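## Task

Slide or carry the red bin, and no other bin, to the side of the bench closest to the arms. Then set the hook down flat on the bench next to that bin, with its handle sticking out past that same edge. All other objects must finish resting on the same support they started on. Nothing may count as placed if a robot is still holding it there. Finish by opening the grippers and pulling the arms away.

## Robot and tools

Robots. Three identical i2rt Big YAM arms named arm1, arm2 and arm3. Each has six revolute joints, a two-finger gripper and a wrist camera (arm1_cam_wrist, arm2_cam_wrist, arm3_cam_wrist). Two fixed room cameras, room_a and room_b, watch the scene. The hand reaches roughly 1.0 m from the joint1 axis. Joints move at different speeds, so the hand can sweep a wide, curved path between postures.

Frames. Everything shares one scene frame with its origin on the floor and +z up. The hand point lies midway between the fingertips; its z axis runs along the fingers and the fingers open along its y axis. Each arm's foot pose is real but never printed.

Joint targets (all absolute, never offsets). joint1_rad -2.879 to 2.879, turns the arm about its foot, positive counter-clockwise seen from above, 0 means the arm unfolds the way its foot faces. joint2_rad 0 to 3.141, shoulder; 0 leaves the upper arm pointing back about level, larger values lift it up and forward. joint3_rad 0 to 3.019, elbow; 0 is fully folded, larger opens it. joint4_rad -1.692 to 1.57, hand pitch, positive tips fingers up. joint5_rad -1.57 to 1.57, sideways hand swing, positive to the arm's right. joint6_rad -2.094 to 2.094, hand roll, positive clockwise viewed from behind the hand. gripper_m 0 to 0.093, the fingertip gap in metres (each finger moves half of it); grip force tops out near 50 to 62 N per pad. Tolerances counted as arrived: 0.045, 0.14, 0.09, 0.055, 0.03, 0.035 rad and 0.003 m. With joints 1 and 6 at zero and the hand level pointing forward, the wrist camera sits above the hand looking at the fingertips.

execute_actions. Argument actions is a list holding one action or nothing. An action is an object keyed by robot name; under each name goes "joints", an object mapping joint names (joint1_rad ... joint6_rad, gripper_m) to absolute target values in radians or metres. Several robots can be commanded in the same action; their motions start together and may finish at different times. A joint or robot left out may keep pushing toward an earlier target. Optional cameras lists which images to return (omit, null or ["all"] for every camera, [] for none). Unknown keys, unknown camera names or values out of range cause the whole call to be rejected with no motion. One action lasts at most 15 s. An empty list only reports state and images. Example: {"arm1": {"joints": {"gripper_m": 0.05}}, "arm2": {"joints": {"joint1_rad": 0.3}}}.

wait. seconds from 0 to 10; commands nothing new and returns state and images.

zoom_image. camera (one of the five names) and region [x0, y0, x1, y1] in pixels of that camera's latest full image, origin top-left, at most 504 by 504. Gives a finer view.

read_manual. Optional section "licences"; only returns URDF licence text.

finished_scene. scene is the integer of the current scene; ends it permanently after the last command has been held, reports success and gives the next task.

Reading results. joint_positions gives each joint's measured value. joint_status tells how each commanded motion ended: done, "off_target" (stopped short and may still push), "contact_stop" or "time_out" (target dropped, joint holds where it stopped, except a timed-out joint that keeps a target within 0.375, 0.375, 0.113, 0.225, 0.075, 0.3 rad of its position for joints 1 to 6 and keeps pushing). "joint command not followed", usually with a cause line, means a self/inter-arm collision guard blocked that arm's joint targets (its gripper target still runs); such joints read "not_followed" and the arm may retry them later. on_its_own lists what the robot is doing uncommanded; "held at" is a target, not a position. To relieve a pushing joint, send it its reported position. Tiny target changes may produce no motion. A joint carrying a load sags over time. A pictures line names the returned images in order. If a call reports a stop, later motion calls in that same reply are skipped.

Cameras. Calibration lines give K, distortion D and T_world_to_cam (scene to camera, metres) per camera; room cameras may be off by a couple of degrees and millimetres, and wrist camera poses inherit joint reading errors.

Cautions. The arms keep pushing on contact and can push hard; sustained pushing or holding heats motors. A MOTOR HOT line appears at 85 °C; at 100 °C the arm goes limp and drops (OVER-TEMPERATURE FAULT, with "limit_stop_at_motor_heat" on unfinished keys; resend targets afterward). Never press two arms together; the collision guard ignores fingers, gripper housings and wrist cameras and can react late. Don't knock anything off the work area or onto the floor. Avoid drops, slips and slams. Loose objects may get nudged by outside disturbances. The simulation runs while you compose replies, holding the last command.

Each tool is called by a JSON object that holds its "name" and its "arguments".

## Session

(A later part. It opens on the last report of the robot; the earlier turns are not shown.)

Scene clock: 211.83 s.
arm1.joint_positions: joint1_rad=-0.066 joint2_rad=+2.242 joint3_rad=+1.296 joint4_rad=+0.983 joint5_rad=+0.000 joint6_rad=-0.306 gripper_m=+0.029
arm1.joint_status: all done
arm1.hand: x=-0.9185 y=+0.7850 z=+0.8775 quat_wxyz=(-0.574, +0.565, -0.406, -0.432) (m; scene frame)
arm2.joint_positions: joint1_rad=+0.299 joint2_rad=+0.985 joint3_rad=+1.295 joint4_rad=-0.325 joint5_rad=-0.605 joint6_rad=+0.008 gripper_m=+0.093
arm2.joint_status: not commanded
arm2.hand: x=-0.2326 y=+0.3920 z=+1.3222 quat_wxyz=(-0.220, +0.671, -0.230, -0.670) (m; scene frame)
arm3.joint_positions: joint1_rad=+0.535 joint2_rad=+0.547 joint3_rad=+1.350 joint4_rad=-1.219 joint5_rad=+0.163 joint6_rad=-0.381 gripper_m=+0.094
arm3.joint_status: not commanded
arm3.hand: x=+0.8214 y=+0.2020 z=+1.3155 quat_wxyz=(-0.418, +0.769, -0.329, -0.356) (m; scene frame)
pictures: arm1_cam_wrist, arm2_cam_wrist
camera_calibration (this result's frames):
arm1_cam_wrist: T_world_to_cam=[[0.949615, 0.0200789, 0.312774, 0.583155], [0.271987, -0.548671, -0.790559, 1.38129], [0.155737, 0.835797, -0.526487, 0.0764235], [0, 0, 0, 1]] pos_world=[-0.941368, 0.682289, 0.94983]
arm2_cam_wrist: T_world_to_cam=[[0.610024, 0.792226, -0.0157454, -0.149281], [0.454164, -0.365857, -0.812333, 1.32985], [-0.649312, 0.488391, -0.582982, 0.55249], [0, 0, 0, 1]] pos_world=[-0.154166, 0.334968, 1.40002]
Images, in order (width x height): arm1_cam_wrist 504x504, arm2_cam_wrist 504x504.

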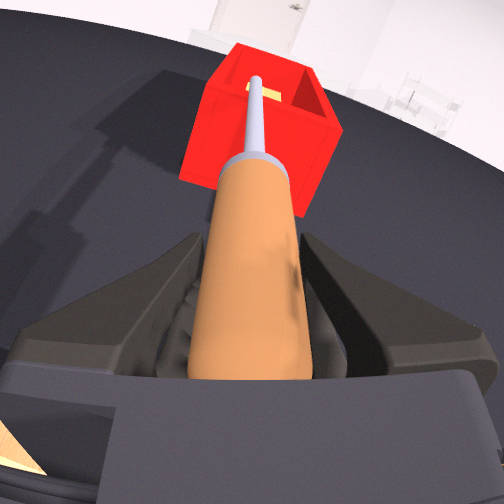

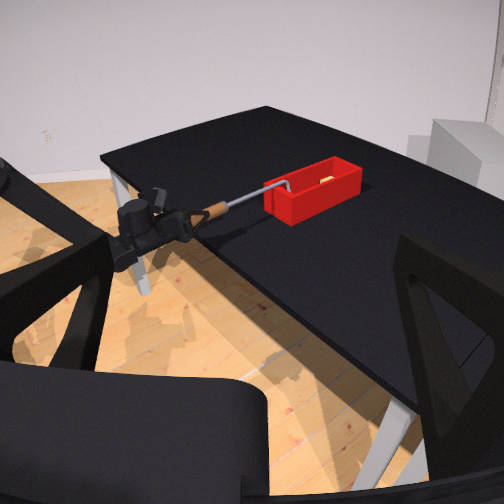

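{"name": "execute_actions", "arguments": {"actions": [{"arm1":{"joints":{"joint1_rad":-0.08,"joint2_rad":2.07,"joint3_rad":0.97,"joint4_rad":1.19}}}], "cameras": ["arm1_cam_wrist"]}}

{"name": "execute_actions", "arguments": {"actions": [{"arm1":{"joints":{"joint2_rad":2.0,"joint3_rad":0.74,"joint4_rad":1.33}}}], "cameras": ["arm1_cam_wrist","arm2_cam_wrist"]}}

{"name": "zoom_image", "arguments": {"camera": "arm2_cam_wrist", "region": [110, 140, 350, 300]}}

Scene clock: 215.70 s.
arm1.joint_positions: joint1_rad=-0.075 joint2_rad=+2.106 joint3_rad=+0.975 joint4_rad=+1.172 joint5_rad=+0.000 joint6_rad=-0.306 gripper_m=+0.029
arm1.joint_status: all done
arm1.hand: x=-0.9096 y=+0.6872 z=+0.8797 quat_wxyz=(-0.577, +0.562, -0.408, -0.430) (m; scene frame)
arm2.joint_positions: joint1_rad=+0.299 joint2_rad=+0.985 joint3_rad=+1.295 joint4_rad=-0.325 joint5_rad=-0.605 joint6_rad=+0.008 gripper_m=+0.093
arm2.joint_status: not commanded
arm2.hand: x=-0.2326 y=+0.3920 z=+1.3222 quat_wxyz=(-0.220, +0.671, -0.230, -0.670) (m; scene frame)
arm3.joint_positions: joint1_rad=+0.535 joint2_rad=+0.547 joint3_rad=+1.350 joint4_rad=-1.219 joint5_rad=+0.163 joint6_rad=-0.381 gripper_m=+0.094
arm3.joint_status: not commanded
arm3.hand: x=+0.8214 y=+0.2020 z=+1.3155 quat_wxyz=(-0.418, +0.769, -0.329, -0.356) (m; scene frame)
pictures: arm1_cam_wrist
camera_calibration (this result's frames):
arm1_cam_wrist: T_world_to_cam=[[0.949877, 0.00984042, 0.312468, 0.58355], [0.266454, -0.548249, -0.792733, 1.32355], [0.16351, 0.836257, -0.523391, 0.161988], [0, 0, 0, 1]] pos_world=[-0.933452, 0.584427, 0.95166]
Images, in order (width x height): arm1_cam_wrist 504x504.

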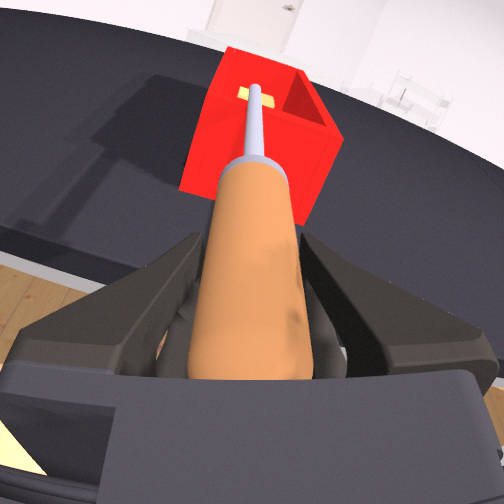

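Scene clock: 216.60 s.
arm1.joint_positions: joint1_rad=-0.075 joint2_rad=+2.031 joint3_rad=+0.746 joint4_rad=+1.314 joint5_rad=+0.000 joint6_rad=-0.306 gripper_m=+0.029
arm1.joint_status: all done
arm1.hand: x=-0.9087 y=+0.6100 z=+0.8750 quat_wxyz=(-0.574, +0.565, -0.410, -0.428) (m; scene frame)
arm2.joint_positions: joint1_rad=+0.299 joint2_rad=+0.985 joint3_rad=+1.295 joint4_rad=-0.325 joint5_rad=-0.605 joint6_rad=+0.008 gripper_m=+0.093
arm2.joint_status: not commanded
arm2.hand: x=-0.2326 y=+0.3920 z=+1.3222 quat_wxyz=(-0.220, +0.671, -0.230, -0.670) (m; scene frame)
arm3.joint_positions: joint1_rad=+0.535 joint2_rad=+0.547 joint3_rad=+1.350 joint4_rad=-1.219 joint5_rad=+0.163 joint6_rad=-0.381 gripper_m=+0.094
arm3.joint_status: not commanded
arm3.hand: x=+0.8214 y=+0.2020 z=+1.3155 quat_wxyz=(-0.418, +0.769, -0.329, -0.356) (m; scene frame)
pictures: arm1_cam_wrist, arm2_cam_wrist
camera_calibration (this result's frames):
arm1_cam_wrist: T_world_to_cam=[[0.949836, 0.0132123, 0.312469, 0.582826], [0.266577, -0.556675, -0.786797, 1.27726], [0.163548, 0.830626, -0.532272, 0.235124], [0, 0, 0, 1]] pos_world=[-0.932533, 0.508021, 0.947983]
arm2_cam_wrist: T_world_to_cam=[[0.610024, 0.792226, -0.0157454, -0.149281], [0.454164, -0.365857, -0.812333, 1.32985], [-0.649312, 0.488391, -0.582982, 0.55249], [0, 0, 0, 1]] pos_world=[-0.154166, 0.334968, 1.40002]
Images, in order (width x height): arm1_cam_wrist 504x504, arm2_cam_wrist 504x504.

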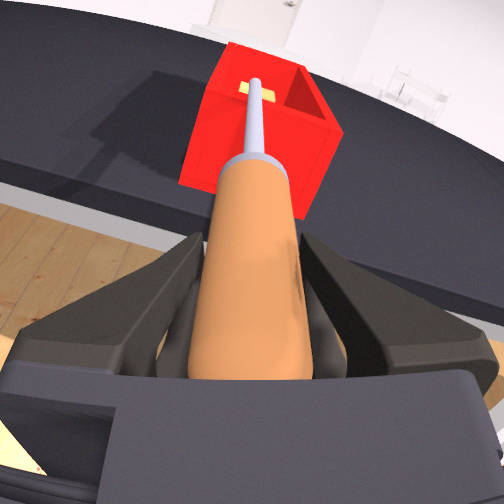

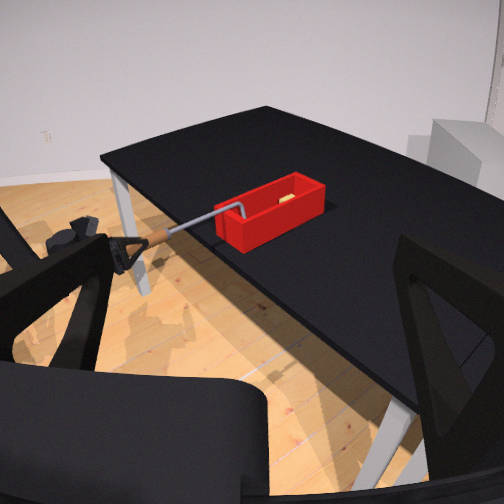

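Region (110, 140, 350, 300) of arm2_cam_wrist's 504x504 image, scaled by 2.100, with more detail than that image has.

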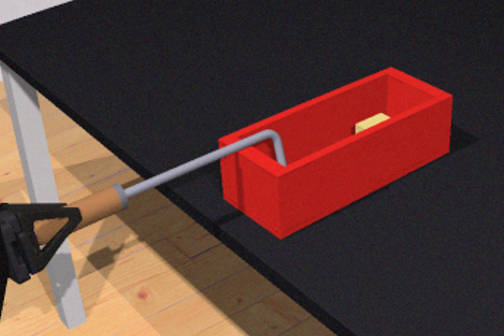

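{"name": "execute_actions", "arguments": {"actions": [{"arm1":{"joints":{"joint2_rad":1.97,"joint3_rad":0.655,"joint4_rad":1.39}}}], "cameras": ["arm1_cam_wrist","arm2_cam_wrist"]}}

{"name": "zoom_image", "arguments": {"camera": "arm2_cam_wrist", "region": [160, 170, 310, 270]}}

{"name": "zoom_image", "arguments": {"camera": "arm1_cam_wrist", "region": [100, 130, 400, 280]}}

Scene clock: 221.43 s.
arm1.joint_positions: joint1_rad=-0.075 joint2_rad=+2.001 joint3_rad=+0.659 joint4_rad=+1.370 joint5_rad=+0.000 joint6_rad=-0.306 gripper_m=+0.029
arm1.joint_status: all done
arm1.hand: x=-0.9083 y=+0.5793 z=+0.8758 quat_wxyz=(-0.573, +0.566, -0.411, -0.427) (m; scene frame)
arm2.joint_positions: joint1_rad=+0.299 joint2_rad=+0.985 joint3_rad=+1.295 joint4_rad=-0.325 joint5_rad=-0.605 joint6_rad=+0.008 gripper_m=+0.093
arm2.joint_status: not commanded
arm2.hand: x=-0.2326 y=+0.3920 z=+1.3222 quat_wxyz=(-0.220, +0.671, -0.230, -0.670) (m; scene frame)
arm3.joint_positions: joint1_rad=+0.535 joint2_rad=+0.547 joint3_rad=+1.350 joint4_rad=-1.219 joint5_rad=+0.163 joint6_rad=-0.381 gripper_m=+0.094
arm3.joint_status: not commanded
arm3.hand: x=+0.8214 y=+0.2020 z=+1.3155 quat_wxyz=(-0.418, +0.769, -0.329, -0.356) (m; scene frame)
pictures: arm1_cam_wrist, arm2_cam_wrist
camera_calibration (this result's frames):
arm1_cam_wrist: T_world_to_cam=[[0.949829, 0.0138144, 0.312465, 0.582255], [0.266599, -0.558172, -0.785728, 1.26071], [0.163555, 0.82961, -0.533851, 0.262972], [0, 0, 0, 1]] pos_world=[-0.932158, 0.477486, 0.949029]
arm2_cam_wrist: T_world_to_cam=[[0.610024, 0.792226, -0.0157454, -0.149281], [0.454164, -0.365857, -0.812333, 1.32985], [-0.649312, 0.488391, -0.582982, 0.55249], [0, 0, 0, 1]] pos_world=[-0.154166, 0.334968, 1.40002]
Images, in order (width x height): arm1_cam_wrist 504x504, arm2_cam_wrist 504x504.

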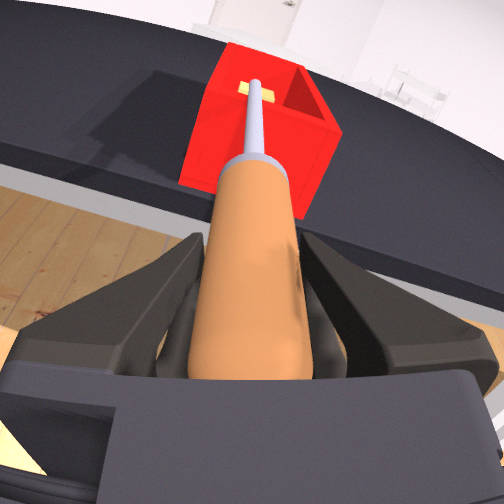

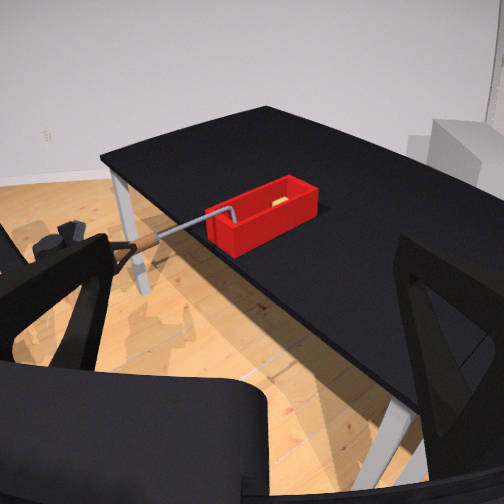

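Region (160, 170, 310, 270) of arm2_cam_wrist's 504x504 image, scaled by 3.360, with more detail than that image has.

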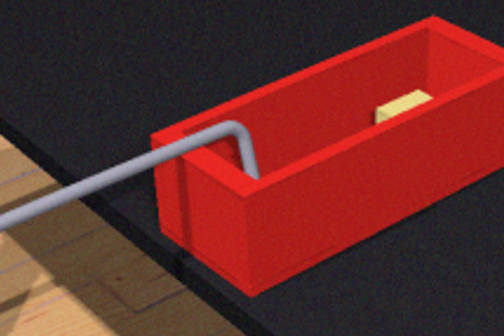

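Region (100, 130, 400, 280) of arm1_cam_wrist's 504x504 image, scaled by 1.680, with more detail than that image has.

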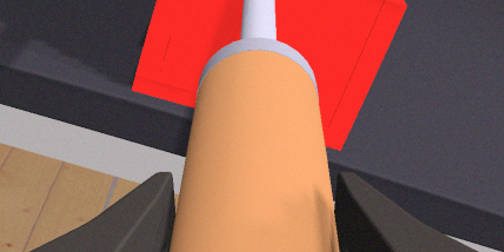

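{"name": "execute_actions", "arguments": {"actions": [{"arm1":{"joints":{"joint3_rad":0.79,"joint4_rad":1.31}}}], "cameras": []}}

{"name": "execute_actions", "arguments": {"actions": [{"arm1":{"joints":{"joint6_rad":-1.0}}}], "cameras": ["arm1_cam_wrist","arm2_cam_wrist"]}}

{"name": "zoom_image", "arguments": {"camera": "arm2_cam_wrist", "region": [110, 140, 350, 300]}}

Scene clock: 227.93 s.
arm1.joint_positions: joint1_rad=-0.075 joint2_rad=+2.000 joint3_rad=+0.756 joint4_rad=+1.301 joint5_rad=+0.000 joint6_rad=-0.306 gripper_m=+0.029
arm1.joint_status: all done
arm1.hand: x=-0.9087 y=+0.6148 z=+0.8928 quat_wxyz=(-0.581, +0.557, -0.405, -0.433) (m; scene frame)
arm2.joint_positions: joint1_rad=+0.299 joint2_rad=+0.985 joint3_rad=+1.295 joint4_rad=-0.325 joint5_rad=-0.605 joint6_rad=+0.008 gripper_m=+0.093
arm2.joint_status: not commanded
arm2.hand: x=-0.2326 y=+0.3920 z=+1.3222 quat_wxyz=(-0.220, +0.671, -0.230, -0.670) (m; scene frame)
arm3.joint_positions: joint1_rad=+0.535 joint2_rad=+0.547 joint3_rad=+1.350 joint4_rad=-1.219 joint5_rad=+0.163 joint6_rad=-0.381 gripper_m=+0.094
arm3.joint_status: not commanded
arm3.hand: x=+0.8214 y=+0.2020 z=+1.3155 quat_wxyz=(-0.418, +0.769, -0.329, -0.356) (m; scene frame)
pictures: none
No camera images: the call's "cameras" was empty. Leave "cameras" out to get every camera's image.

Scene clock: 229.60 s.
arm1.joint_positions: joint1_rad=-0.075 joint2_rad=+2.000 joint3_rad=+0.756 joint4_rad=+1.287 joint5_rad=-0.005 joint6_rad=-0.978 gripper_m=+0.029
arm1.joint_status: all done
arm1.hand: x=-0.9096 y=+0.6149 z=+0.8894 quat_wxyz=(-0.686, +0.665, -0.198, -0.217) (m; scene frame)
arm2.joint_positions: joint1_rad=+0.299 joint2_rad=+0.985 joint3_rad=+1.295 joint4_rad=-0.325 joint5_rad=-0.605 joint6_rad=+0.008 gripper_m=+0.093
arm2.joint_status: not commanded
arm2.hand: x=-0.2326 y=+0.3920 z=+1.3222 quat_wxyz=(-0.220, +0.671, -0.230, -0.670) (m; scene frame)
arm3.joint_positions: joint1_rad=+0.535 joint2_rad=+0.547 joint3_rad=+1.350 joint4_rad=-1.219 joint5_rad=+0.163 joint6_rad=-0.381 gripper_m=+0.094
arm3.joint_status: not commanded
arm3.hand: x=+0.8214 y=+0.2020 z=+1.3155 quat_wxyz=(-0.418, +0.769, -0.329, -0.356) (m; scene frame)
pictures: arm1_cam_wrist, arm2_cam_wrist
camera_calibration (this result's frames):
arm1_cam_wrist: T_world_to_cam=[[0.54895, -0.0122169, 0.835766, -0.235315], [0.694044, -0.550535, -0.463912, 1.38939], [0.465786, 0.834722, -0.293738, 0.299122], [0, 0, 0, 1]] pos_world=[-0.974451, 0.512352, 0.929088]
arm2_cam_wrist: T_world_to_cam=[[0.610024, 0.792226, -0.0157454, -0.149281], [0.454164, -0.365857, -0.812333, 1.32985], [-0.649312, 0.488391, -0.582982, 0.55249], [0, 0, 0, 1]] pos_world=[-0.154166, 0.334968, 1.40002]
Images, in order (width x height): arm1_cam_wrist 504x504, arm2_cam_wrist 504x504.

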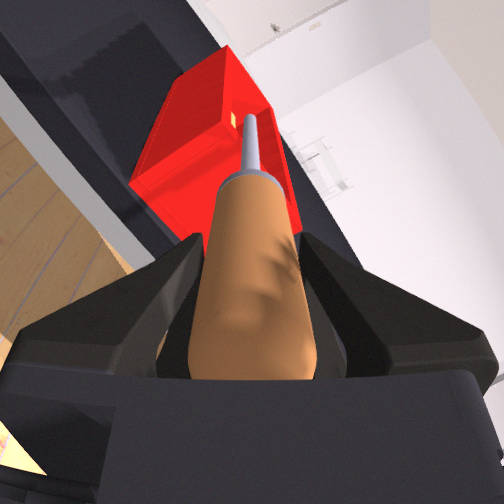

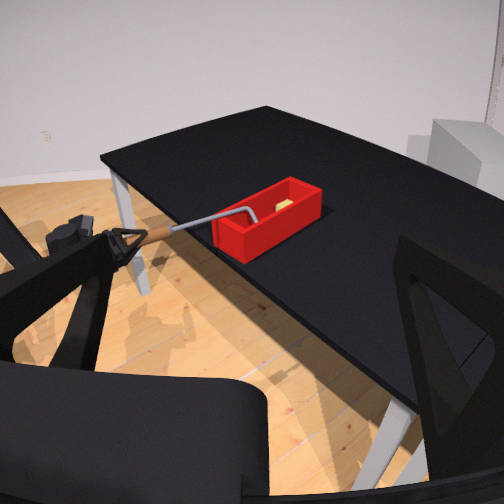

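Region (110, 140, 350, 300) of arm2_cam_wrist's 504x504 image, scaled by 2.100, with more detail than that image has.

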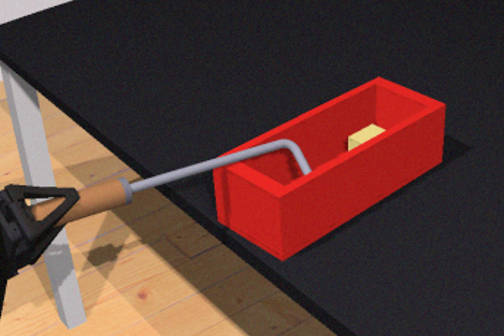

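{"name": "execute_actions", "arguments": {"actions": [{"arm1":{"joints":{"joint1_rad":-0.06,"joint2_rad":1.8,"joint4_rad":1.18}}}], "cameras": ["arm2_cam_wrist"]}}

{"name": "zoom_image", "arguments": {"camera": "arm2_cam_wrist", "region": [110, 140, 350, 300]}}

Scene clock: 233.83 s.
arm1.joint_positions: joint1_rad=-0.059 joint2_rad=+1.842 joint3_rad=+0.756 joint4_rad=+1.159 joint5_rad=-0.003 joint6_rad=-0.985 gripper_m=+0.029
arm1.joint_status: all done
arm1.hand: x=-0.9189 y=+0.6176 z=+0.9513 quat_wxyz=(-0.696, +0.657, -0.188, -0.223) (m; scene frame)
arm2.joint_positions: joint1_rad=+0.299 joint2_rad=+0.985 joint3_rad=+1.295 joint4_rad=-0.325 joint5_rad=-0.605 joint6_rad=+0.008 gripper_m=+0.093
arm2.joint_status: not commanded
arm2.hand: x=-0.2326 y=+0.3920 z=+1.3222 quat_wxyz=(-0.220, +0.671, -0.230, -0.670) (m; scene frame)
arm3.joint_positions: joint1_rad=+0.535 joint2_rad=+0.547 joint3_rad=+1.350 joint4_rad=-1.219 joint5_rad=+0.163 joint6_rad=-0.381 gripper_m=+0.094
arm3.joint_status: not commanded
arm3.hand: x=+0.8214 y=+0.2020 z=+1.3155 quat_wxyz=(-0.418, +0.769, -0.329, -0.356) (m; scene frame)
pictures: arm2_cam_wrist
camera_calibration (this result's frames):
arm2_cam_wrist: T_world_to_cam=[[0.610024, 0.792226, -0.0157454, -0.149281], [0.454164, -0.365857, -0.812333, 1.32985], [-0.649312, 0.488391, -0.582982, 0.55249], [0, 0, 0, 1]] pos_world=[-0.154166, 0.334968, 1.40002]
Images, in order (width x height): arm2_cam_wrist 504x504.

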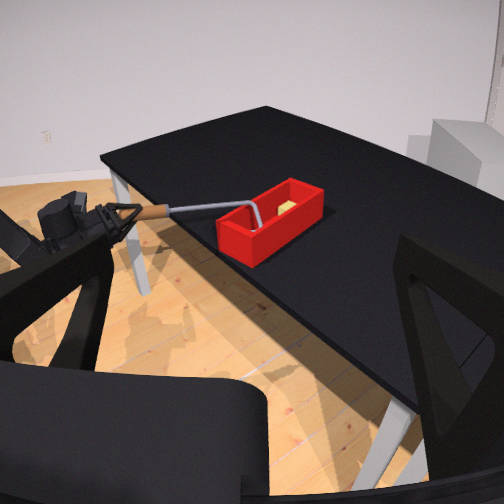

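Region (110, 140, 350, 300) of arm2_cam_wrist's 504x504 image, scaled by 2.100, with more detail than that image has.

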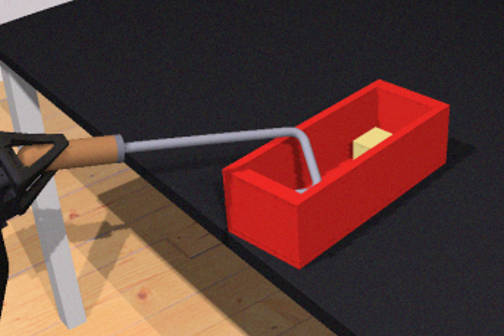

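{"name": "execute_actions", "arguments": {"actions": [{"arm1":{"joints":{"joint1_rad":0.0,"joint4_rad":1.3,"joint6_rad":-1.25}}}], "cameras": ["arm2_cam_wrist","arm1_cam_wrist"]}}

{"name": "zoom_image", "arguments": {"camera": "arm2_cam_wrist", "region": [110, 140, 350, 300]}}

Scene clock: 238.97 s.
arm1.joint_positions: joint1_rad=+0.005 joint2_rad=+1.842 joint3_rad=+0.756 joint4_rad=+1.247 joint5_rad=+0.000 joint6_rad=-1.218 gripper_m=+0.029
arm1.joint_status: all done
arm1.hand: x=-0.9573 y=+0.6128 z=+0.9730 quat_wxyz=(-0.741, +0.644, -0.086, -0.169) (m; scene frame)
arm2.joint_positions: joint1_rad=+0.299 joint2_rad=+0.985 joint3_rad=+1.295 joint4_rad=-0.325 joint5_rad=-0.605 joint6_rad=+0.008 gripper_m=+0.093
arm2.joint_status: not commanded
arm2.hand: x=-0.2326 y=+0.3920 z=+1.3222 quat_wxyz=(-0.220, +0.671, -0.230, -0.670) (m; scene frame)
arm3.joint_positions: joint1_rad=+0.535 joint2_rad=+0.547 joint3_rad=+1.350 joint4_rad=-1.219 joint5_rad=+0.163 joint6_rad=-0.381 gripper_m=+0.094
arm3.joint_status: not commanded
arm3.hand: x=+0.8214 y=+0.2020 z=+1.3155 quat_wxyz=(-0.418, +0.769, -0.329, -0.356) (m; scene frame)
pictures: arm1_cam_wrist, arm2_cam_wrist
camera_calibration (this result's frames):
arm1_cam_wrist: T_world_to_cam=[[0.346088, -0.105981, 0.932197, -0.509619], [0.81515, -0.457953, -0.354697, 1.41312], [0.464493, 0.882637, -0.0721013, 0.101364], [0, 0, 0, 1]] pos_world=[-1.02261, 0.503665, 0.983603]
arm2_cam_wrist: T_world_to_cam=[[0.610024, 0.792226, -0.0157454, -0.149281], [0.454164, -0.365857, -0.812333, 1.32985], [-0.649312, 0.488391, -0.582982, 0.55249], [0, 0, 0, 1]] pos_world=[-0.154166, 0.334968, 1.40002]
Images, in order (width x height): arm1_cam_wrist 504x504, arm2_cam_wrist 504x504.

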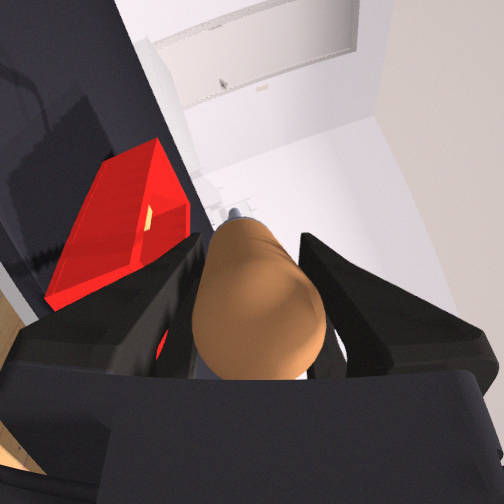

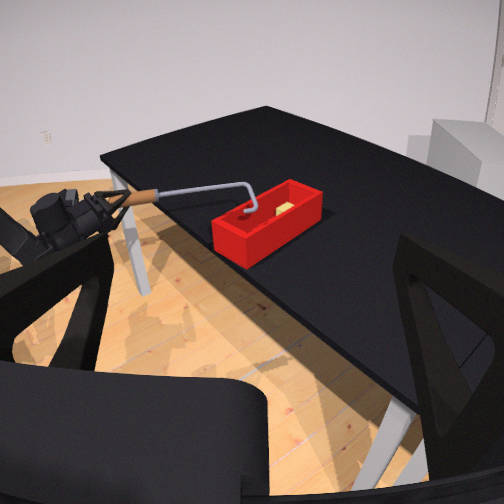

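Region (110, 140, 350, 300) of arm2_cam_wrist's 504x504 image, scaled by 2.100, with more detail than that image has.

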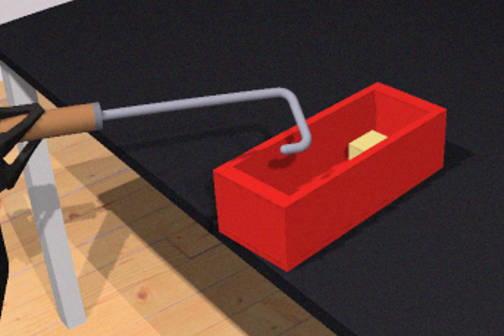

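{"name": "execute_actions", "arguments": {"actions": [{"arm1":{"joints":{"joint6_rad":-1.585}}}]}}

{"name": "zoom_image", "arguments": {"camera": "arm2_cam_wrist", "region": [150, 170, 300, 290]}}

{"name": "zoom_image", "arguments": {"camera": "room_b", "region": [60, 190, 200, 290]}}

Scene clock: 243.30 s.
arm1.joint_positions: joint1_rad=+0.005 joint2_rad=+1.842 joint3_rad=+0.756 joint4_rad=+1.247 joint5_rad=+0.000 joint6_rad=-1.551 gripper_m=+0.029
arm1.joint_status: all done
arm1.hand: x=-0.9573 y=+0.6128 z=+0.9730 quat_wxyz=(-0.759, +0.650, +0.022, -0.044) (m; scene frame)
arm2.joint_positions: joint1_rad=+0.299 joint2_rad=+0.985 joint3_rad=+1.295 joint4_rad=-0.325 joint5_rad=-0.605 joint6_rad=+0.008 gripper_m=+0.093
arm2.joint_status: not commanded
arm2.hand: x=-0.2326 y=+0.3920 z=+1.3222 quat_wxyz=(-0.220, +0.671, -0.230, -0.670) (m; scene frame)
arm3.joint_positions: joint1_rad=+0.535 joint2_rad=+0.547 joint3_rad=+1.350 joint4_rad=-1.219 joint5_rad=+0.163 joint6_rad=-0.381 gripper_m=+0.094
arm3.joint_status: not commanded
arm3.hand: x=+0.8214 y=+0.2020 z=+1.3155 quat_wxyz=(-0.418, +0.769, -0.329, -0.356) (m; scene frame)
pictures: arm1_cam_wrist, arm2_cam_wrist, arm3_cam_wrist, room_a, room_b
camera_calibration (this result's frames):
arm1_cam_wrist: T_world_to_cam=[[0.0214835, -0.144793, 0.989229, -0.852063], [0.864071, -0.495034, -0.0912236, 1.22631], [0.502911, 0.856724, 0.114477, -0.0275231], [0, 0, 0, 1]] pos_world=[-1.02747, 0.507273, 0.957905]
arm2_cam_wrist: T_world_to_cam=[[0.610024, 0.792226, -0.0157454, -0.149281], [0.454164, -0.365857, -0.812333, 1.32985], [-0.649312, 0.488391, -0.582982, 0.55249], [0, 0, 0, 1]] pos_world=[-0.154166, 0.334968, 1.40002]
arm3_cam_wrist: T_world_to_cam=[[0.800811, 0.444986, 0.400861, -1.2759], [0.592524, -0.686172, -0.421999, 0.211283], [0.0872761, 0.575461, -0.813159, 1.00521], [0, 0, 0, 1]] pos_world=[0.808837, 0.134273, 1.41802]
Images, in order (width x height): arm1_cam_wrist 504x504, arm2_cam_wrist 504x504, arm3_cam_wrist 504x504, room_a 504x504, room_b 504x504.

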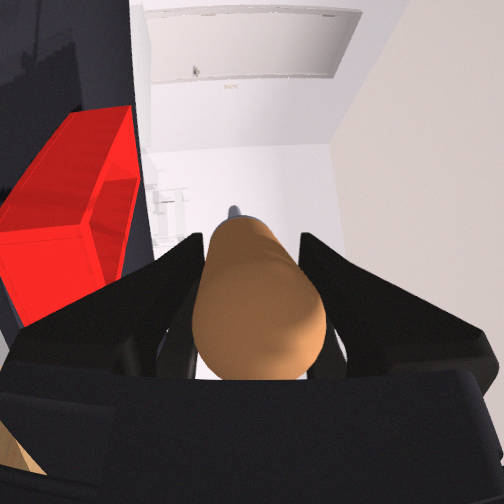

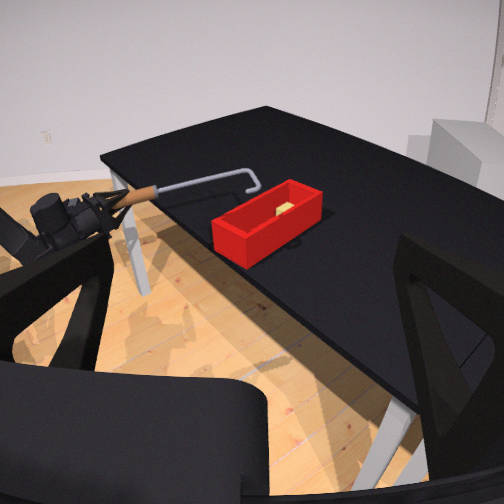

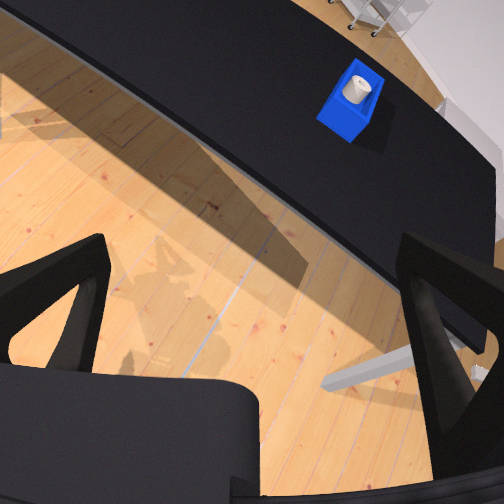

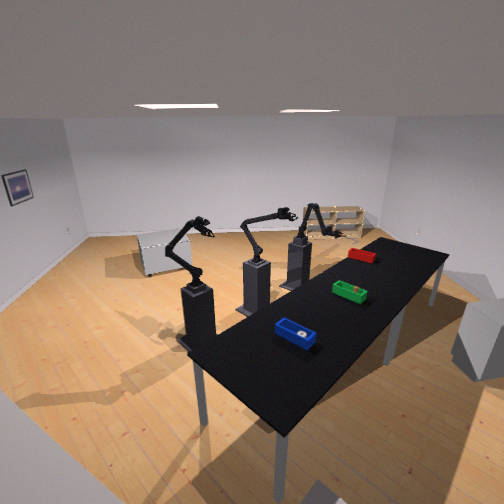

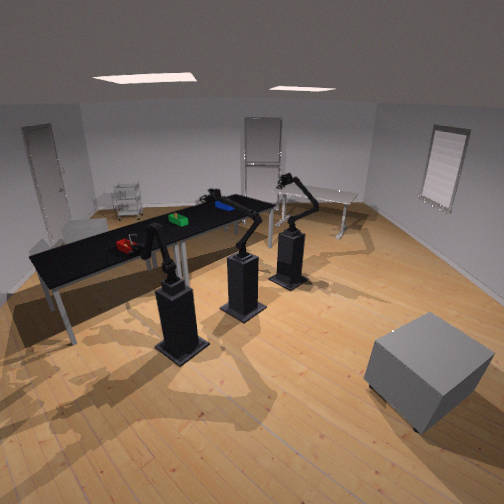

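Region (150, 170, 300, 290) of arm2_cam_wrist's 504x504 image, scaled by 3.360, with more detail than that image has; it fills the top 403 rows of this view, and the rest is white.

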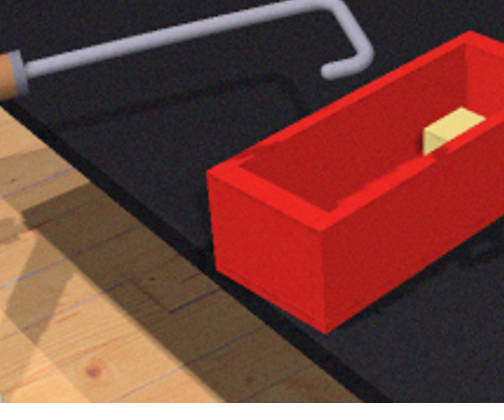

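Region (60, 190, 200, 290) of room_b's 504x504 image, scaled by 3.600, with more detail than that image has; it fills the top 360 rows of this view, and the rest is white.

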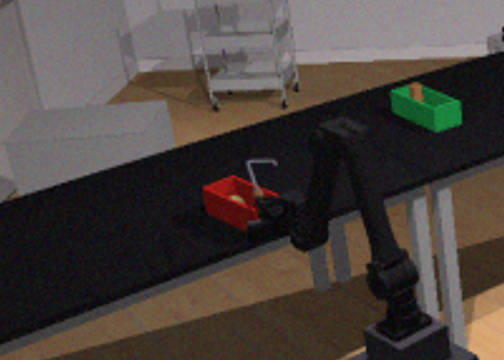

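{"name": "execute_actions", "arguments": {"actions": [{"arm1":{"joints":{"joint1_rad":-0.25,"joint5_rad":-0.4}}}], "cameras": []}}

{"name": "execute_actions", "arguments": {"actions": [{"arm1":{"joints":{"joint1_rad":-0.512,"joint5_rad":-0.82,"joint3_rad":1.15,"joint2_rad":1.98,"joint4_rad":0.97}}}], "cameras": ["arm2_cam_wrist","arm1_cam_wrist"]}}

Scene clock: 252.17 s.
arm1.joint_positions: joint1_rad=-0.248 joint2_rad=+1.842 joint3_rad=+0.756 joint4_rad=+1.247 joint5_rad=-0.400 joint6_rad=-1.553 gripper_m=+0.029
arm1.joint_status: all done
arm1.hand: x=-0.8718 y=+0.6050 z=+0.9706 quat_wxyz=(-0.752, +0.648, +0.093, -0.077) (m; scene frame)
arm2.joint_positions: joint1_rad=+0.299 joint2_rad=+0.985 joint3_rad=+1.295 joint4_rad=-0.325 joint5_rad=-0.605 joint6_rad=+0.008 gripper_m=+0.093
arm2.joint_status: not commanded
arm2.hand: x=-0.2326 y=+0.3920 z=+1.3222 quat_wxyz=(-0.220, +0.671, -0.230, -0.670) (m; scene frame)
arm3.joint_positions: joint1_rad=+0.535 joint2_rad=+0.547 joint3_rad=+1.350 joint4_rad=-1.219 joint5_rad=+0.163 joint6_rad=-0.381 gripper_m=+0.094
arm3.joint_status: not commanded
arm3.hand: x=+0.8214 y=+0.2020 z=+1.3155 quat_wxyz=(-0.418, +0.769, -0.329, -0.356) (m; scene frame)
pictures: none
No camera images: the call's "cameras" was empty. Leave "cameras" out to get every camera's image.

Scene clock: 253.67 s.
arm1.joint_positions: joint1_rad=-0.507 joint2_rad=+2.032 joint3_rad=+1.089 joint4_rad=+0.952 joint5_rad=-0.820 joint6_rad=-1.556 gripper_m=+0.029
arm1.joint_status: all done
arm1.hand: x=-0.7443 y=+0.6660 z=+0.9257 quat_wxyz=(-0.693, +0.693, +0.136, -0.145) (m; scene frame)
arm2.joint_positions: joint1_rad=+0.299 joint2_rad=+0.985 joint3_rad=+1.295 joint4_rad=-0.325 joint5_rad=-0.605 joint6_rad=+0.008 gripper_m=+0.093
arm2.joint_status: not commanded
arm2.hand: x=-0.2326 y=+0.3920 z=+1.3222 quat_wxyz=(-0.220, +0.671, -0.230, -0.670) (m; scene frame)
arm3.joint_positions: joint1_rad=+0.535 joint2_rad=+0.547 joint3_rad=+1.350 joint4_rad=-1.219 joint5_rad=+0.163 joint6_rad=-0.381 gripper_m=+0.094
arm3.joint_status: not commanded
arm3.hand: x=+0.8214 y=+0.2020 z=+1.3155 quat_wxyz=(-0.418, +0.769, -0.329, -0.356) (m; scene frame)
pictures: arm1_cam_wrist, arm2_cam_wrist
camera_calibration (this result's frames):
arm1_cam_wrist: T_world_to_cam=[[-0.00438494, 0.00503649, 0.999978, -0.931078], [0.976455, -0.215653, 0.00536795, 0.872479], [0.215676, 0.976457, -0.00397228, -0.358595], [0, 0, 0, 1]] pos_world=[-0.778679, 0.542995, 0.924949]
arm2_cam_wrist: T_world_to_cam=[[0.610024, 0.792226, -0.0157454, -0.149281], [0.454164, -0.365857, -0.812333, 1.32985], [-0.649312, 0.488391, -0.582982, 0.55249], [0, 0, 0, 1]] pos_world=[-0.154166, 0.334968, 1.40002]
Images, in order (width x height): arm1_cam_wrist 504x504, arm2_cam_wrist 504x504.

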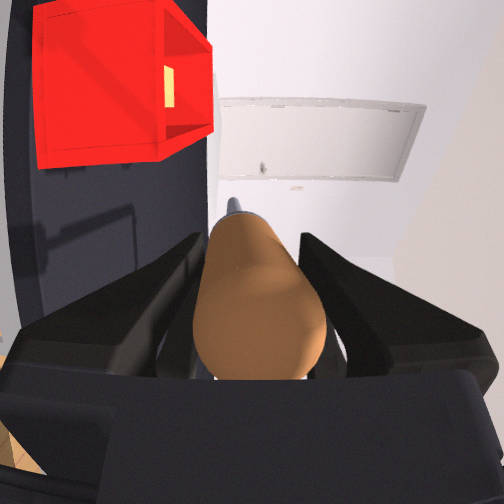

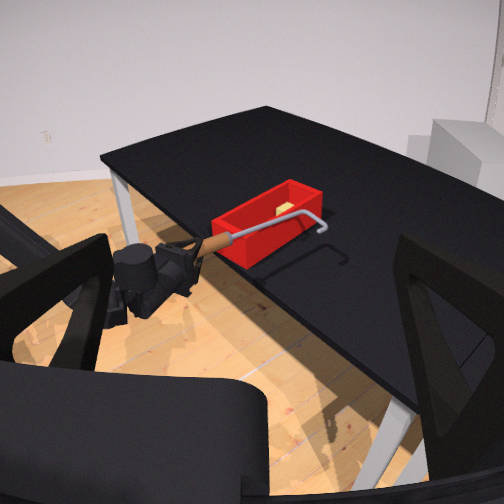

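{"name": "execute_actions", "arguments": {"actions": [{"arm1":{"joints":{"joint3_rad":1.56,"joint2_rad":2.32,"joint4_rad":0.9,"joint6_rad":-1.6}}}], "cameras": ["arm2_cam_wrist"]}}

Scene clock: 259.27 s.
arm1.joint_positions: joint1_rad=-0.507 joint2_rad=+2.377 joint3_rad=+1.491 joint4_rad=+0.875 joint5_rad=-0.818 joint6_rad=-1.570 gripper_m=+0.029
arm1.joint_status: all done
arm1.hand: x=-0.7004 y=+0.7642 z=+0.8385 quat_wxyz=(-0.688, +0.698, +0.136, -0.144) (m; scene frame)
arm2.joint_positions: joint1_rad=+0.299 joint2_rad=+0.985 joint3_rad=+1.295 joint4_rad=-0.325 joint5_rad=-0.605 joint6_rad=+0.008 gripper_m=+0.093
arm2.joint_status: not commanded
arm2.hand: x=-0.2326 y=+0.3920 z=+1.3222 quat_wxyz=(-0.220, +0.671, -0.230, -0.670) (m; scene frame)
arm3.joint_positions: joint1_rad=+0.535 joint2_rad=+0.547 joint3_rad=+1.350 joint4_rad=-1.219 joint5_rad=+0.163 joint6_rad=-0.381 gripper_m=+0.094
arm3.joint_status: not commanded
arm3.hand: x=+0.8214 y=+0.2020 z=+1.3155 quat_wxyz=(-0.418, +0.769, -0.329, -0.356) (m; scene frame)
pictures: arm2_cam_wrist
camera_calibration (this result's frames):
arm2_cam_wrist: T_world_to_cam=[[0.610024, 0.792226, -0.0157454, -0.149281], [0.454164, -0.365857, -0.812333, 1.32985], [-0.649312, 0.488391, -0.582982, 0.55249], [0, 0, 0, 1]] pos_world=[-0.154166, 0.334968, 1.40002]
Images, in order (width x height): arm2_cam_wrist 504x504.

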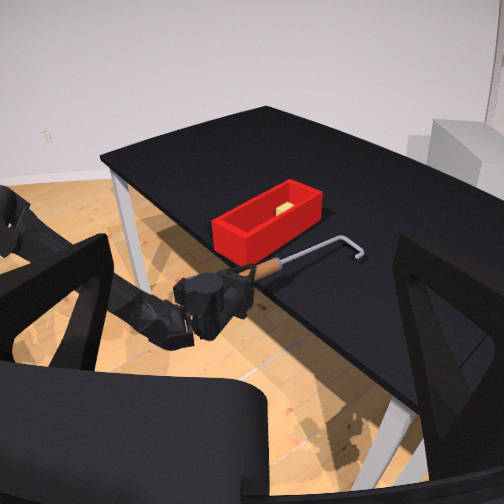

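{"name": "execute_actions", "arguments": {"actions": [{"arm1":{"joints":{"joint2_rad":2.43,"joint4_rad":1.03}}}], "cameras": ["arm2_cam_wrist","arm1_cam_wrist"]}}

{"name": "zoom_image", "arguments": {"camera": "arm2_cam_wrist", "region": [190, 200, 390, 330]}}

Scene clock: 262.97 s.
arm1.joint_positions: joint1_rad=-0.507 joint2_rad=+2.463 joint3_rad=+1.501 joint4_rad=+0.994 joint5_rad=-0.819 joint6_rad=-1.590 gripper_m=+0.029
arm1.joint_status: all done
arm1.hand: x=-0.7031 y=+0.7586 z=+0.8013 quat_wxyz=(-0.702, +0.684, +0.152, -0.129) (m; scene frame)
arm2.joint_positions: joint1_rad=+0.299 joint2_rad=+0.985 joint3_rad=+1.295 joint4_rad=-0.325 joint5_rad=-0.605 joint6_rad=+0.008 gripper_m=+0.093
arm2.joint_status: not commanded
arm2.hand: x=-0.2326 y=+0.3920 z=+1.3222 quat_wxyz=(-0.220, +0.671, -0.230, -0.670) (m; scene frame)
arm3.joint_positions: joint1_rad=+0.535 joint2_rad=+0.547 joint3_rad=+1.350 joint4_rad=-1.219 joint5_rad=+0.163 joint6_rad=-0.381 gripper_m=+0.094
arm3.joint_status: not commanded
arm3.hand: x=+0.8214 y=+0.2020 z=+1.3155 quat_wxyz=(-0.418, +0.769, -0.329, -0.356) (m; scene frame)
pictures: arm1_cam_wrist, arm2_cam_wrist
camera_calibration (this result's frames):
arm1_cam_wrist: T_world_to_cam=[[-0.0446021, -0.0289158, 0.998586, -0.808389], [0.975433, -0.217119, 0.0372808, 0.827707], [0.215735, 0.975717, 0.0378894, -0.491355], [0, 0, 0, 1]] pos_world=[-0.737427, 0.63576, 0.795005]
arm2_cam_wrist: T_world_to_cam=[[0.610024, 0.792226, -0.0157454, -0.149281], [0.454164, -0.365857, -0.812333, 1.32985], [-0.649312, 0.488391, -0.582982, 0.55249], [0, 0, 0, 1]] pos_world=[-0.154166, 0.334968, 1.40002]
Images, in order (width x height): arm1_cam_wrist 504x504, arm2_cam_wrist 504x504.

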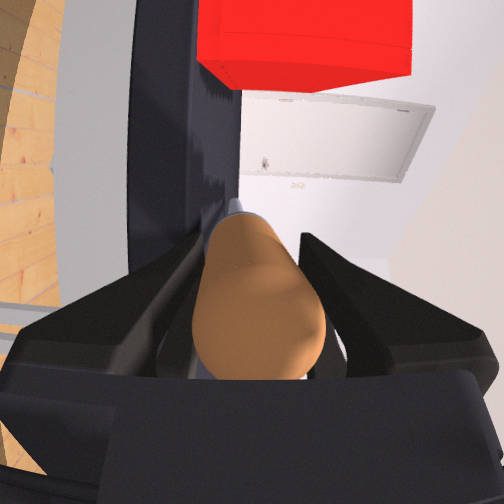

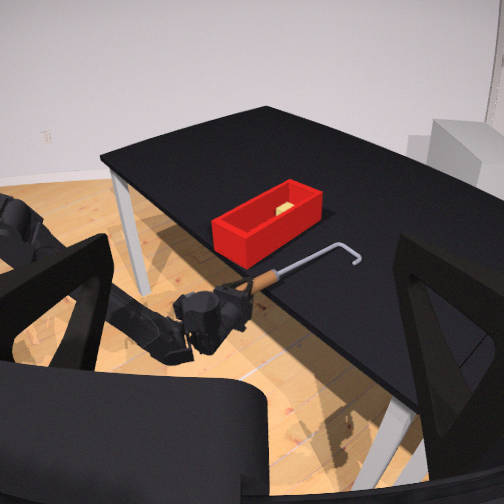

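Region (190, 200, 390, 330) of arm2_cam_wrist's 504x504 image, scaled by 2.520, with more detail than that image has; it fills the top 328 rows of this view, and the rest is white.

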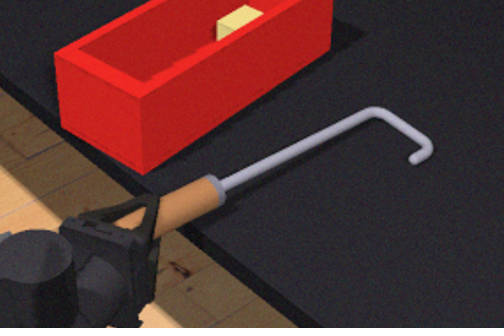

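{"name": "execute_actions", "arguments": {"actions": [{"arm1":{"joints":{"gripper_m":0.093}}}], "cameras": ["arm2_cam_wrist","arm1_cam_wrist"]}}

Scene clock: 266.13 s.
arm1.joint_positions: joint1_rad=-0.507 joint2_rad=+2.463 joint3_rad=+1.520 joint4_rad=+1.012 joint5_rad=-0.820 joint6_rad=-1.592 gripper_m=+0.093
arm1.joint_status: all done
arm1.hand: x=-0.7007 y=+0.7636 z=+0.8125 quat_wxyz=(-0.712, +0.673, +0.161, -0.120) (m; scene frame)
arm2.joint_positions: joint1_rad=+0.299 joint2_rad=+0.985 joint3_rad=+1.295 joint4_rad=-0.325 joint5_rad=-0.605 joint6_rad=+0.008 gripper_m=+0.093
arm2.joint_status: not commanded
arm2.hand: x=-0.2326 y=+0.3920 z=+1.3222 quat_wxyz=(-0.220, +0.671, -0.230, -0.670) (m; scene frame)
arm3.joint_positions: joint1_rad=+0.535 joint2_rad=+0.547 joint3_rad=+1.350 joint4_rad=-1.219 joint5_rad=+0.163 joint6_rad=-0.381 gripper_m=+0.094
arm3.joint_status: not commanded
arm3.hand: x=+0.8214 y=+0.2020 z=+1.3155 quat_wxyz=(-0.418, +0.769, -0.329, -0.356) (m; scene frame)
pictures: arm1_cam_wrist, arm2_cam_wrist
camera_calibration (this result's frames):
arm1_cam_wrist: T_world_to_cam=[[-0.0621033, -0.063677, 0.996036, -0.803023], [0.974834, -0.217954, 0.0468475, 0.81846], [0.214107, 0.973879, 0.0756102, -0.527573], [0, 0, 0, 1]] pos_world=[-0.734776, 0.641046, 0.801387]
arm2_cam_wrist: T_world_to_cam=[[0.610024, 0.792226, -0.0157454, -0.149281], [0.454164, -0.365857, -0.812333, 1.32985], [-0.649312, 0.488391, -0.582982, 0.55249], [0, 0, 0, 1]] pos_world=[-0.154166, 0.334968, 1.40002]
Images, in order (width x height): arm1_cam_wrist 504x504, arm2_cam_wrist 504x504.

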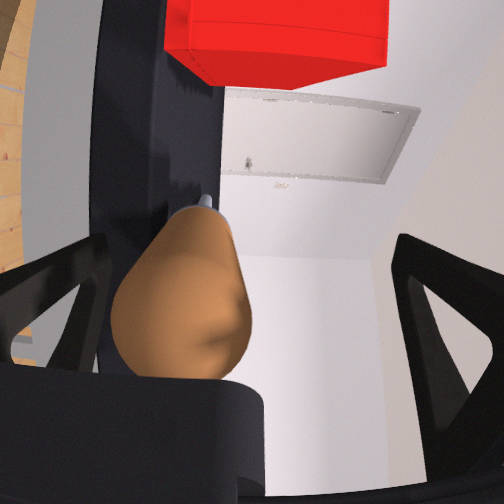

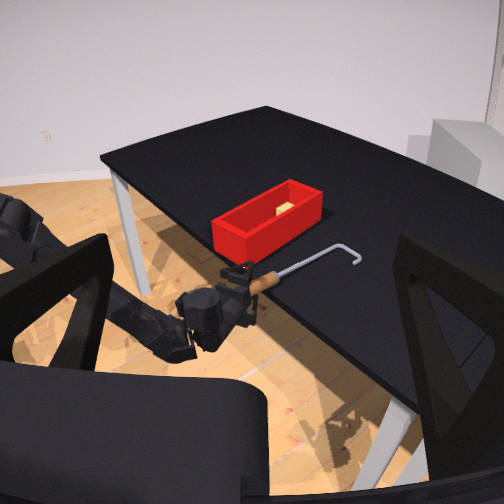

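{"name": "execute_actions", "arguments": {"actions": [{"arm1":{"joints":{"joint2_rad":2.37,"joint3_rad":1.29,"joint4_rad":1.11}}}], "cameras": ["arm1_cam_wrist"]}}

{"name": "execute_actions", "arguments": {"actions": [{"arm1":{"joints":{"joint2_rad":2.25,"joint3_rad":1.0,"joint4_rad":1.28}}}], "cameras": ["arm1_cam_wrist","arm2_cam_wrist"]}}

Scene clock: 272.27 s.
arm1.joint_positions: joint1_rad=-0.507 joint2_rad=+2.391 joint3_rad=+1.287 joint4_rad=+1.092 joint5_rad=-0.819 joint6_rad=-1.593 gripper_m=+0.093
arm1.joint_status: all done
arm1.hand: x=-0.7276 y=+0.7030 z=+0.7888 quat_wxyz=(-0.689, +0.697, +0.144, -0.137) (m; scene frame)
arm2.joint_positions: joint1_rad=+0.299 joint2_rad=+0.985 joint3_rad=+1.295 joint4_rad=-0.325 joint5_rad=-0.605 joint6_rad=+0.008 gripper_m=+0.093
arm2.joint_status: not commanded
arm2.hand: x=-0.2326 y=+0.3920 z=+1.3222 quat_wxyz=(-0.220, +0.671, -0.230, -0.670) (m; scene frame)
arm3.joint_positions: joint1_rad=+0.535 joint2_rad=+0.547 joint3_rad=+1.350 joint4_rad=-1.219 joint5_rad=+0.163 joint6_rad=-0.381 gripper_m=+0.094
arm3.joint_status: not commanded
arm3.hand: x=+0.8214 y=+0.2020 z=+1.3155 quat_wxyz=(-0.418, +0.769, -0.329, -0.356) (m; scene frame)
pictures: arm1_cam_wrist
camera_calibration (this result's frames):
arm1_cam_wrist: T_world_to_cam=[[-0.0296051, 0.0104939, 0.999507, -0.816136], [0.97587, -0.216114, 0.031174, 0.844422], [0.216334, 0.976312, -0.00384264, -0.398421], [0, 0, 0, 1]] pos_world=[-0.762016, 0.580039, 0.787878]
Images, in order (width x height): arm1_cam_wrist 504x504.

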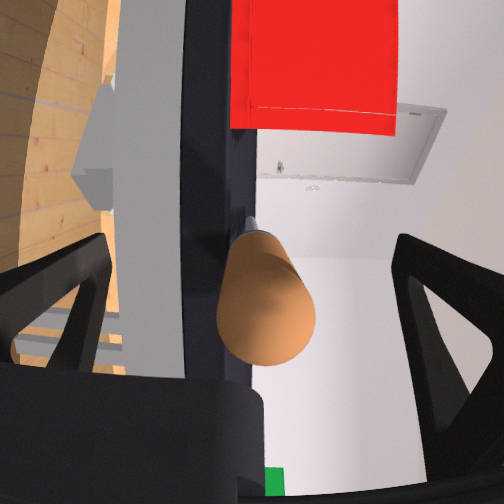

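Scene clock: 273.37 s.
arm1.joint_positions: joint1_rad=-0.507 joint2_rad=+2.257 joint3_rad=+1.000 joint4_rad=+1.263 joint5_rad=-0.820 joint6_rad=-1.593 gripper_m=+0.093
arm1.joint_status: all done
arm1.hand: x=-0.7622 y=+0.6256 z=+0.8122 quat_wxyz=(-0.695, +0.691, +0.148, -0.133) (m; scene frame)
arm2.joint_positions: joint1_rad=+0.299 joint2_rad=+0.985 joint3_rad=+1.295 joint4_rad=-0.325 joint5_rad=-0.605 joint6_rad=+0.008 gripper_m=+0.093
arm2.joint_status: not commanded
arm2.hand: x=-0.2326 y=+0.3920 z=+1.3222 quat_wxyz=(-0.220, +0.671, -0.230, -0.670) (m; scene frame)
arm3.joint_positions: joint1_rad=+0.535 joint2_rad=+0.547 joint3_rad=+1.350 joint4_rad=-1.219 joint5_rad=+0.163 joint6_rad=-0.381 gripper_m=+0.094
arm3.joint_status: not commanded
arm3.hand: x=+0.8214 y=+0.2020 z=+1.3155 quat_wxyz=(-0.418, +0.769, -0.329, -0.356) (m; scene frame)
pictures: arm1_cam_wrist, arm2_cam_wrist
camera_calibration (this result's frames):
arm1_cam_wrist: T_world_to_cam=[[-0.0372142, -0.00658068, 0.999286, -0.834699], [0.975698, -0.216322, 0.0349112, 0.857656], [0.215938, 0.9763, 0.014471, -0.330434], [0, 0, 0, 1]] pos_world=[-0.796523, 0.502639, 0.808943]
arm2_cam_wrist: T_world_to_cam=[[0.610024, 0.792226, -0.0157454, -0.149281], [0.454164, -0.365857, -0.812333, 1.32985], [-0.649312, 0.488391, -0.582982, 0.55249], [0, 0, 0, 1]] pos_world=[-0.154166, 0.334968, 1.40002]
Images, in order (width x height): arm1_cam_wrist 504x504, arm2_cam_wrist 504x504.

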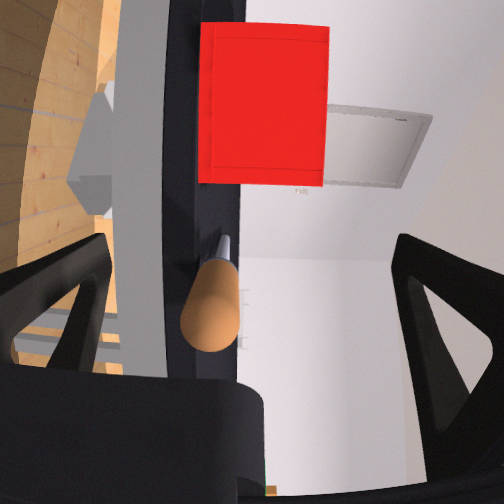

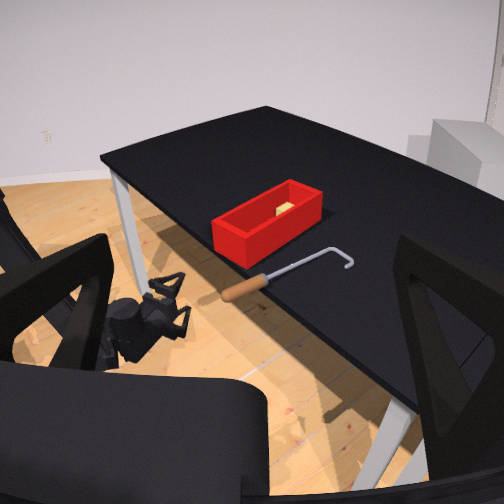

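{"name": "zoom_image", "arguments": {"camera": "arm2_cam_wrist", "region": [190, 200, 370, 320]}}

{"name": "zoom_image", "arguments": {"camera": "arm1_cam_wrist", "region": [110, 0, 350, 360]}}

Region (190, 200, 370, 320) of arm2_cam_wrist's 504x504 image, scaled by 2.800, with more detail than that image has.

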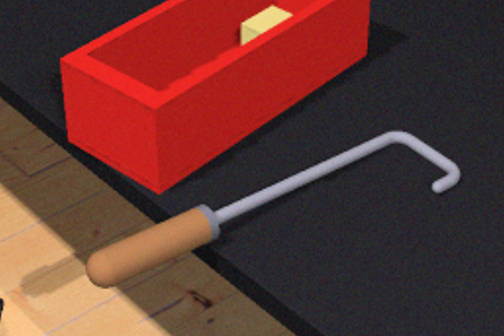

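Region (110, 0, 350, 360) of arm1_cam_wrist's 504x504 image, scaled by 1.400, with more detail than that image has.

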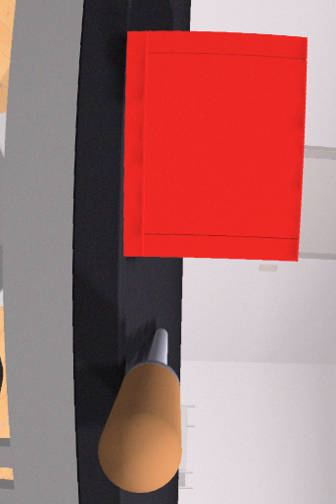

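{"name": "execute_actions", "arguments": {"actions": [{"arm1":{"joints":{"joint1_rad":-0.471,"joint5_rad":-0.38,"joint2_rad":2.31,"joint4_rad":1.38,"joint6_rad":-1.575}}}], "cameras": ["arm1_cam_wrist"]}}

Scene clock: 289.43 s.
arm1.joint_positions: joint1_rad=-0.469 joint2_rad=+2.304 joint3_rad=+1.000 joint4_rad=+1.359 joint5_rad=-0.382 joint6_rad=-1.584 gripper_m=+0.093
arm1.joint_status: all done
arm1.hand: x=-0.7157 y=+0.6410 z=+0.8041 quat_wxyz=(-0.723, +0.691, +0.011, +0.010) (m; scene frame)
arm2.joint_positions: joint1_rad=+0.299 joint2_rad=+0.985 joint3_rad=+1.295 joint4_rad=-0.325 joint5_rad=-0.605 joint6_rad=+0.008 gripper_m=+0.093
arm2.joint_status: not commanded
arm2.hand: x=-0.2326 y=+0.3920 z=+1.3222 quat_wxyz=(-0.220, +0.671, -0.230, -0.670) (m; scene frame)
arm3.joint_positions: joint1_rad=+0.535 joint2_rad=+0.547 joint3_rad=+1.350 joint4_rad=-1.219 joint5_rad=+0.163 joint6_rad=-0.381 gripper_m=+0.094
arm3.joint_status: not commanded
arm3.hand: x=+0.8214 y=+0.2020 z=+1.3155 quat_wxyz=(-0.418, +0.769, -0.329, -0.356) (m; scene frame)
pictures: arm1_cam_wrist
camera_calibration (this result's frames):
arm1_cam_wrist: T_world_to_cam=[[-0.0448488, -0.0363631, 0.998332, -0.810386], [0.814902, -0.579392, 0.0155048, 0.949153], [0.577862, 0.814238, 0.0556173, -0.0255485], [0, 0, 0, 1]] pos_world=[-0.795047, 0.541266, 0.795738]
Images, in order (width x height): arm1_cam_wrist 504x504.

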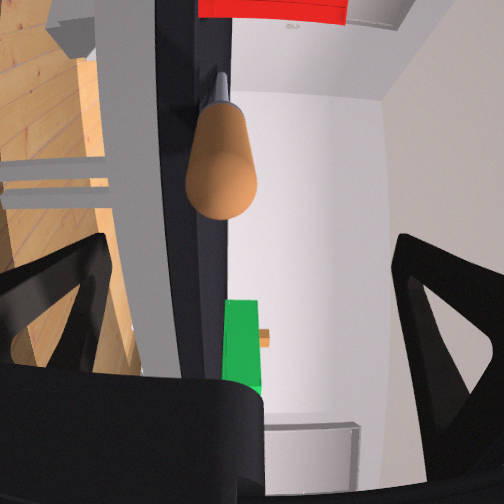

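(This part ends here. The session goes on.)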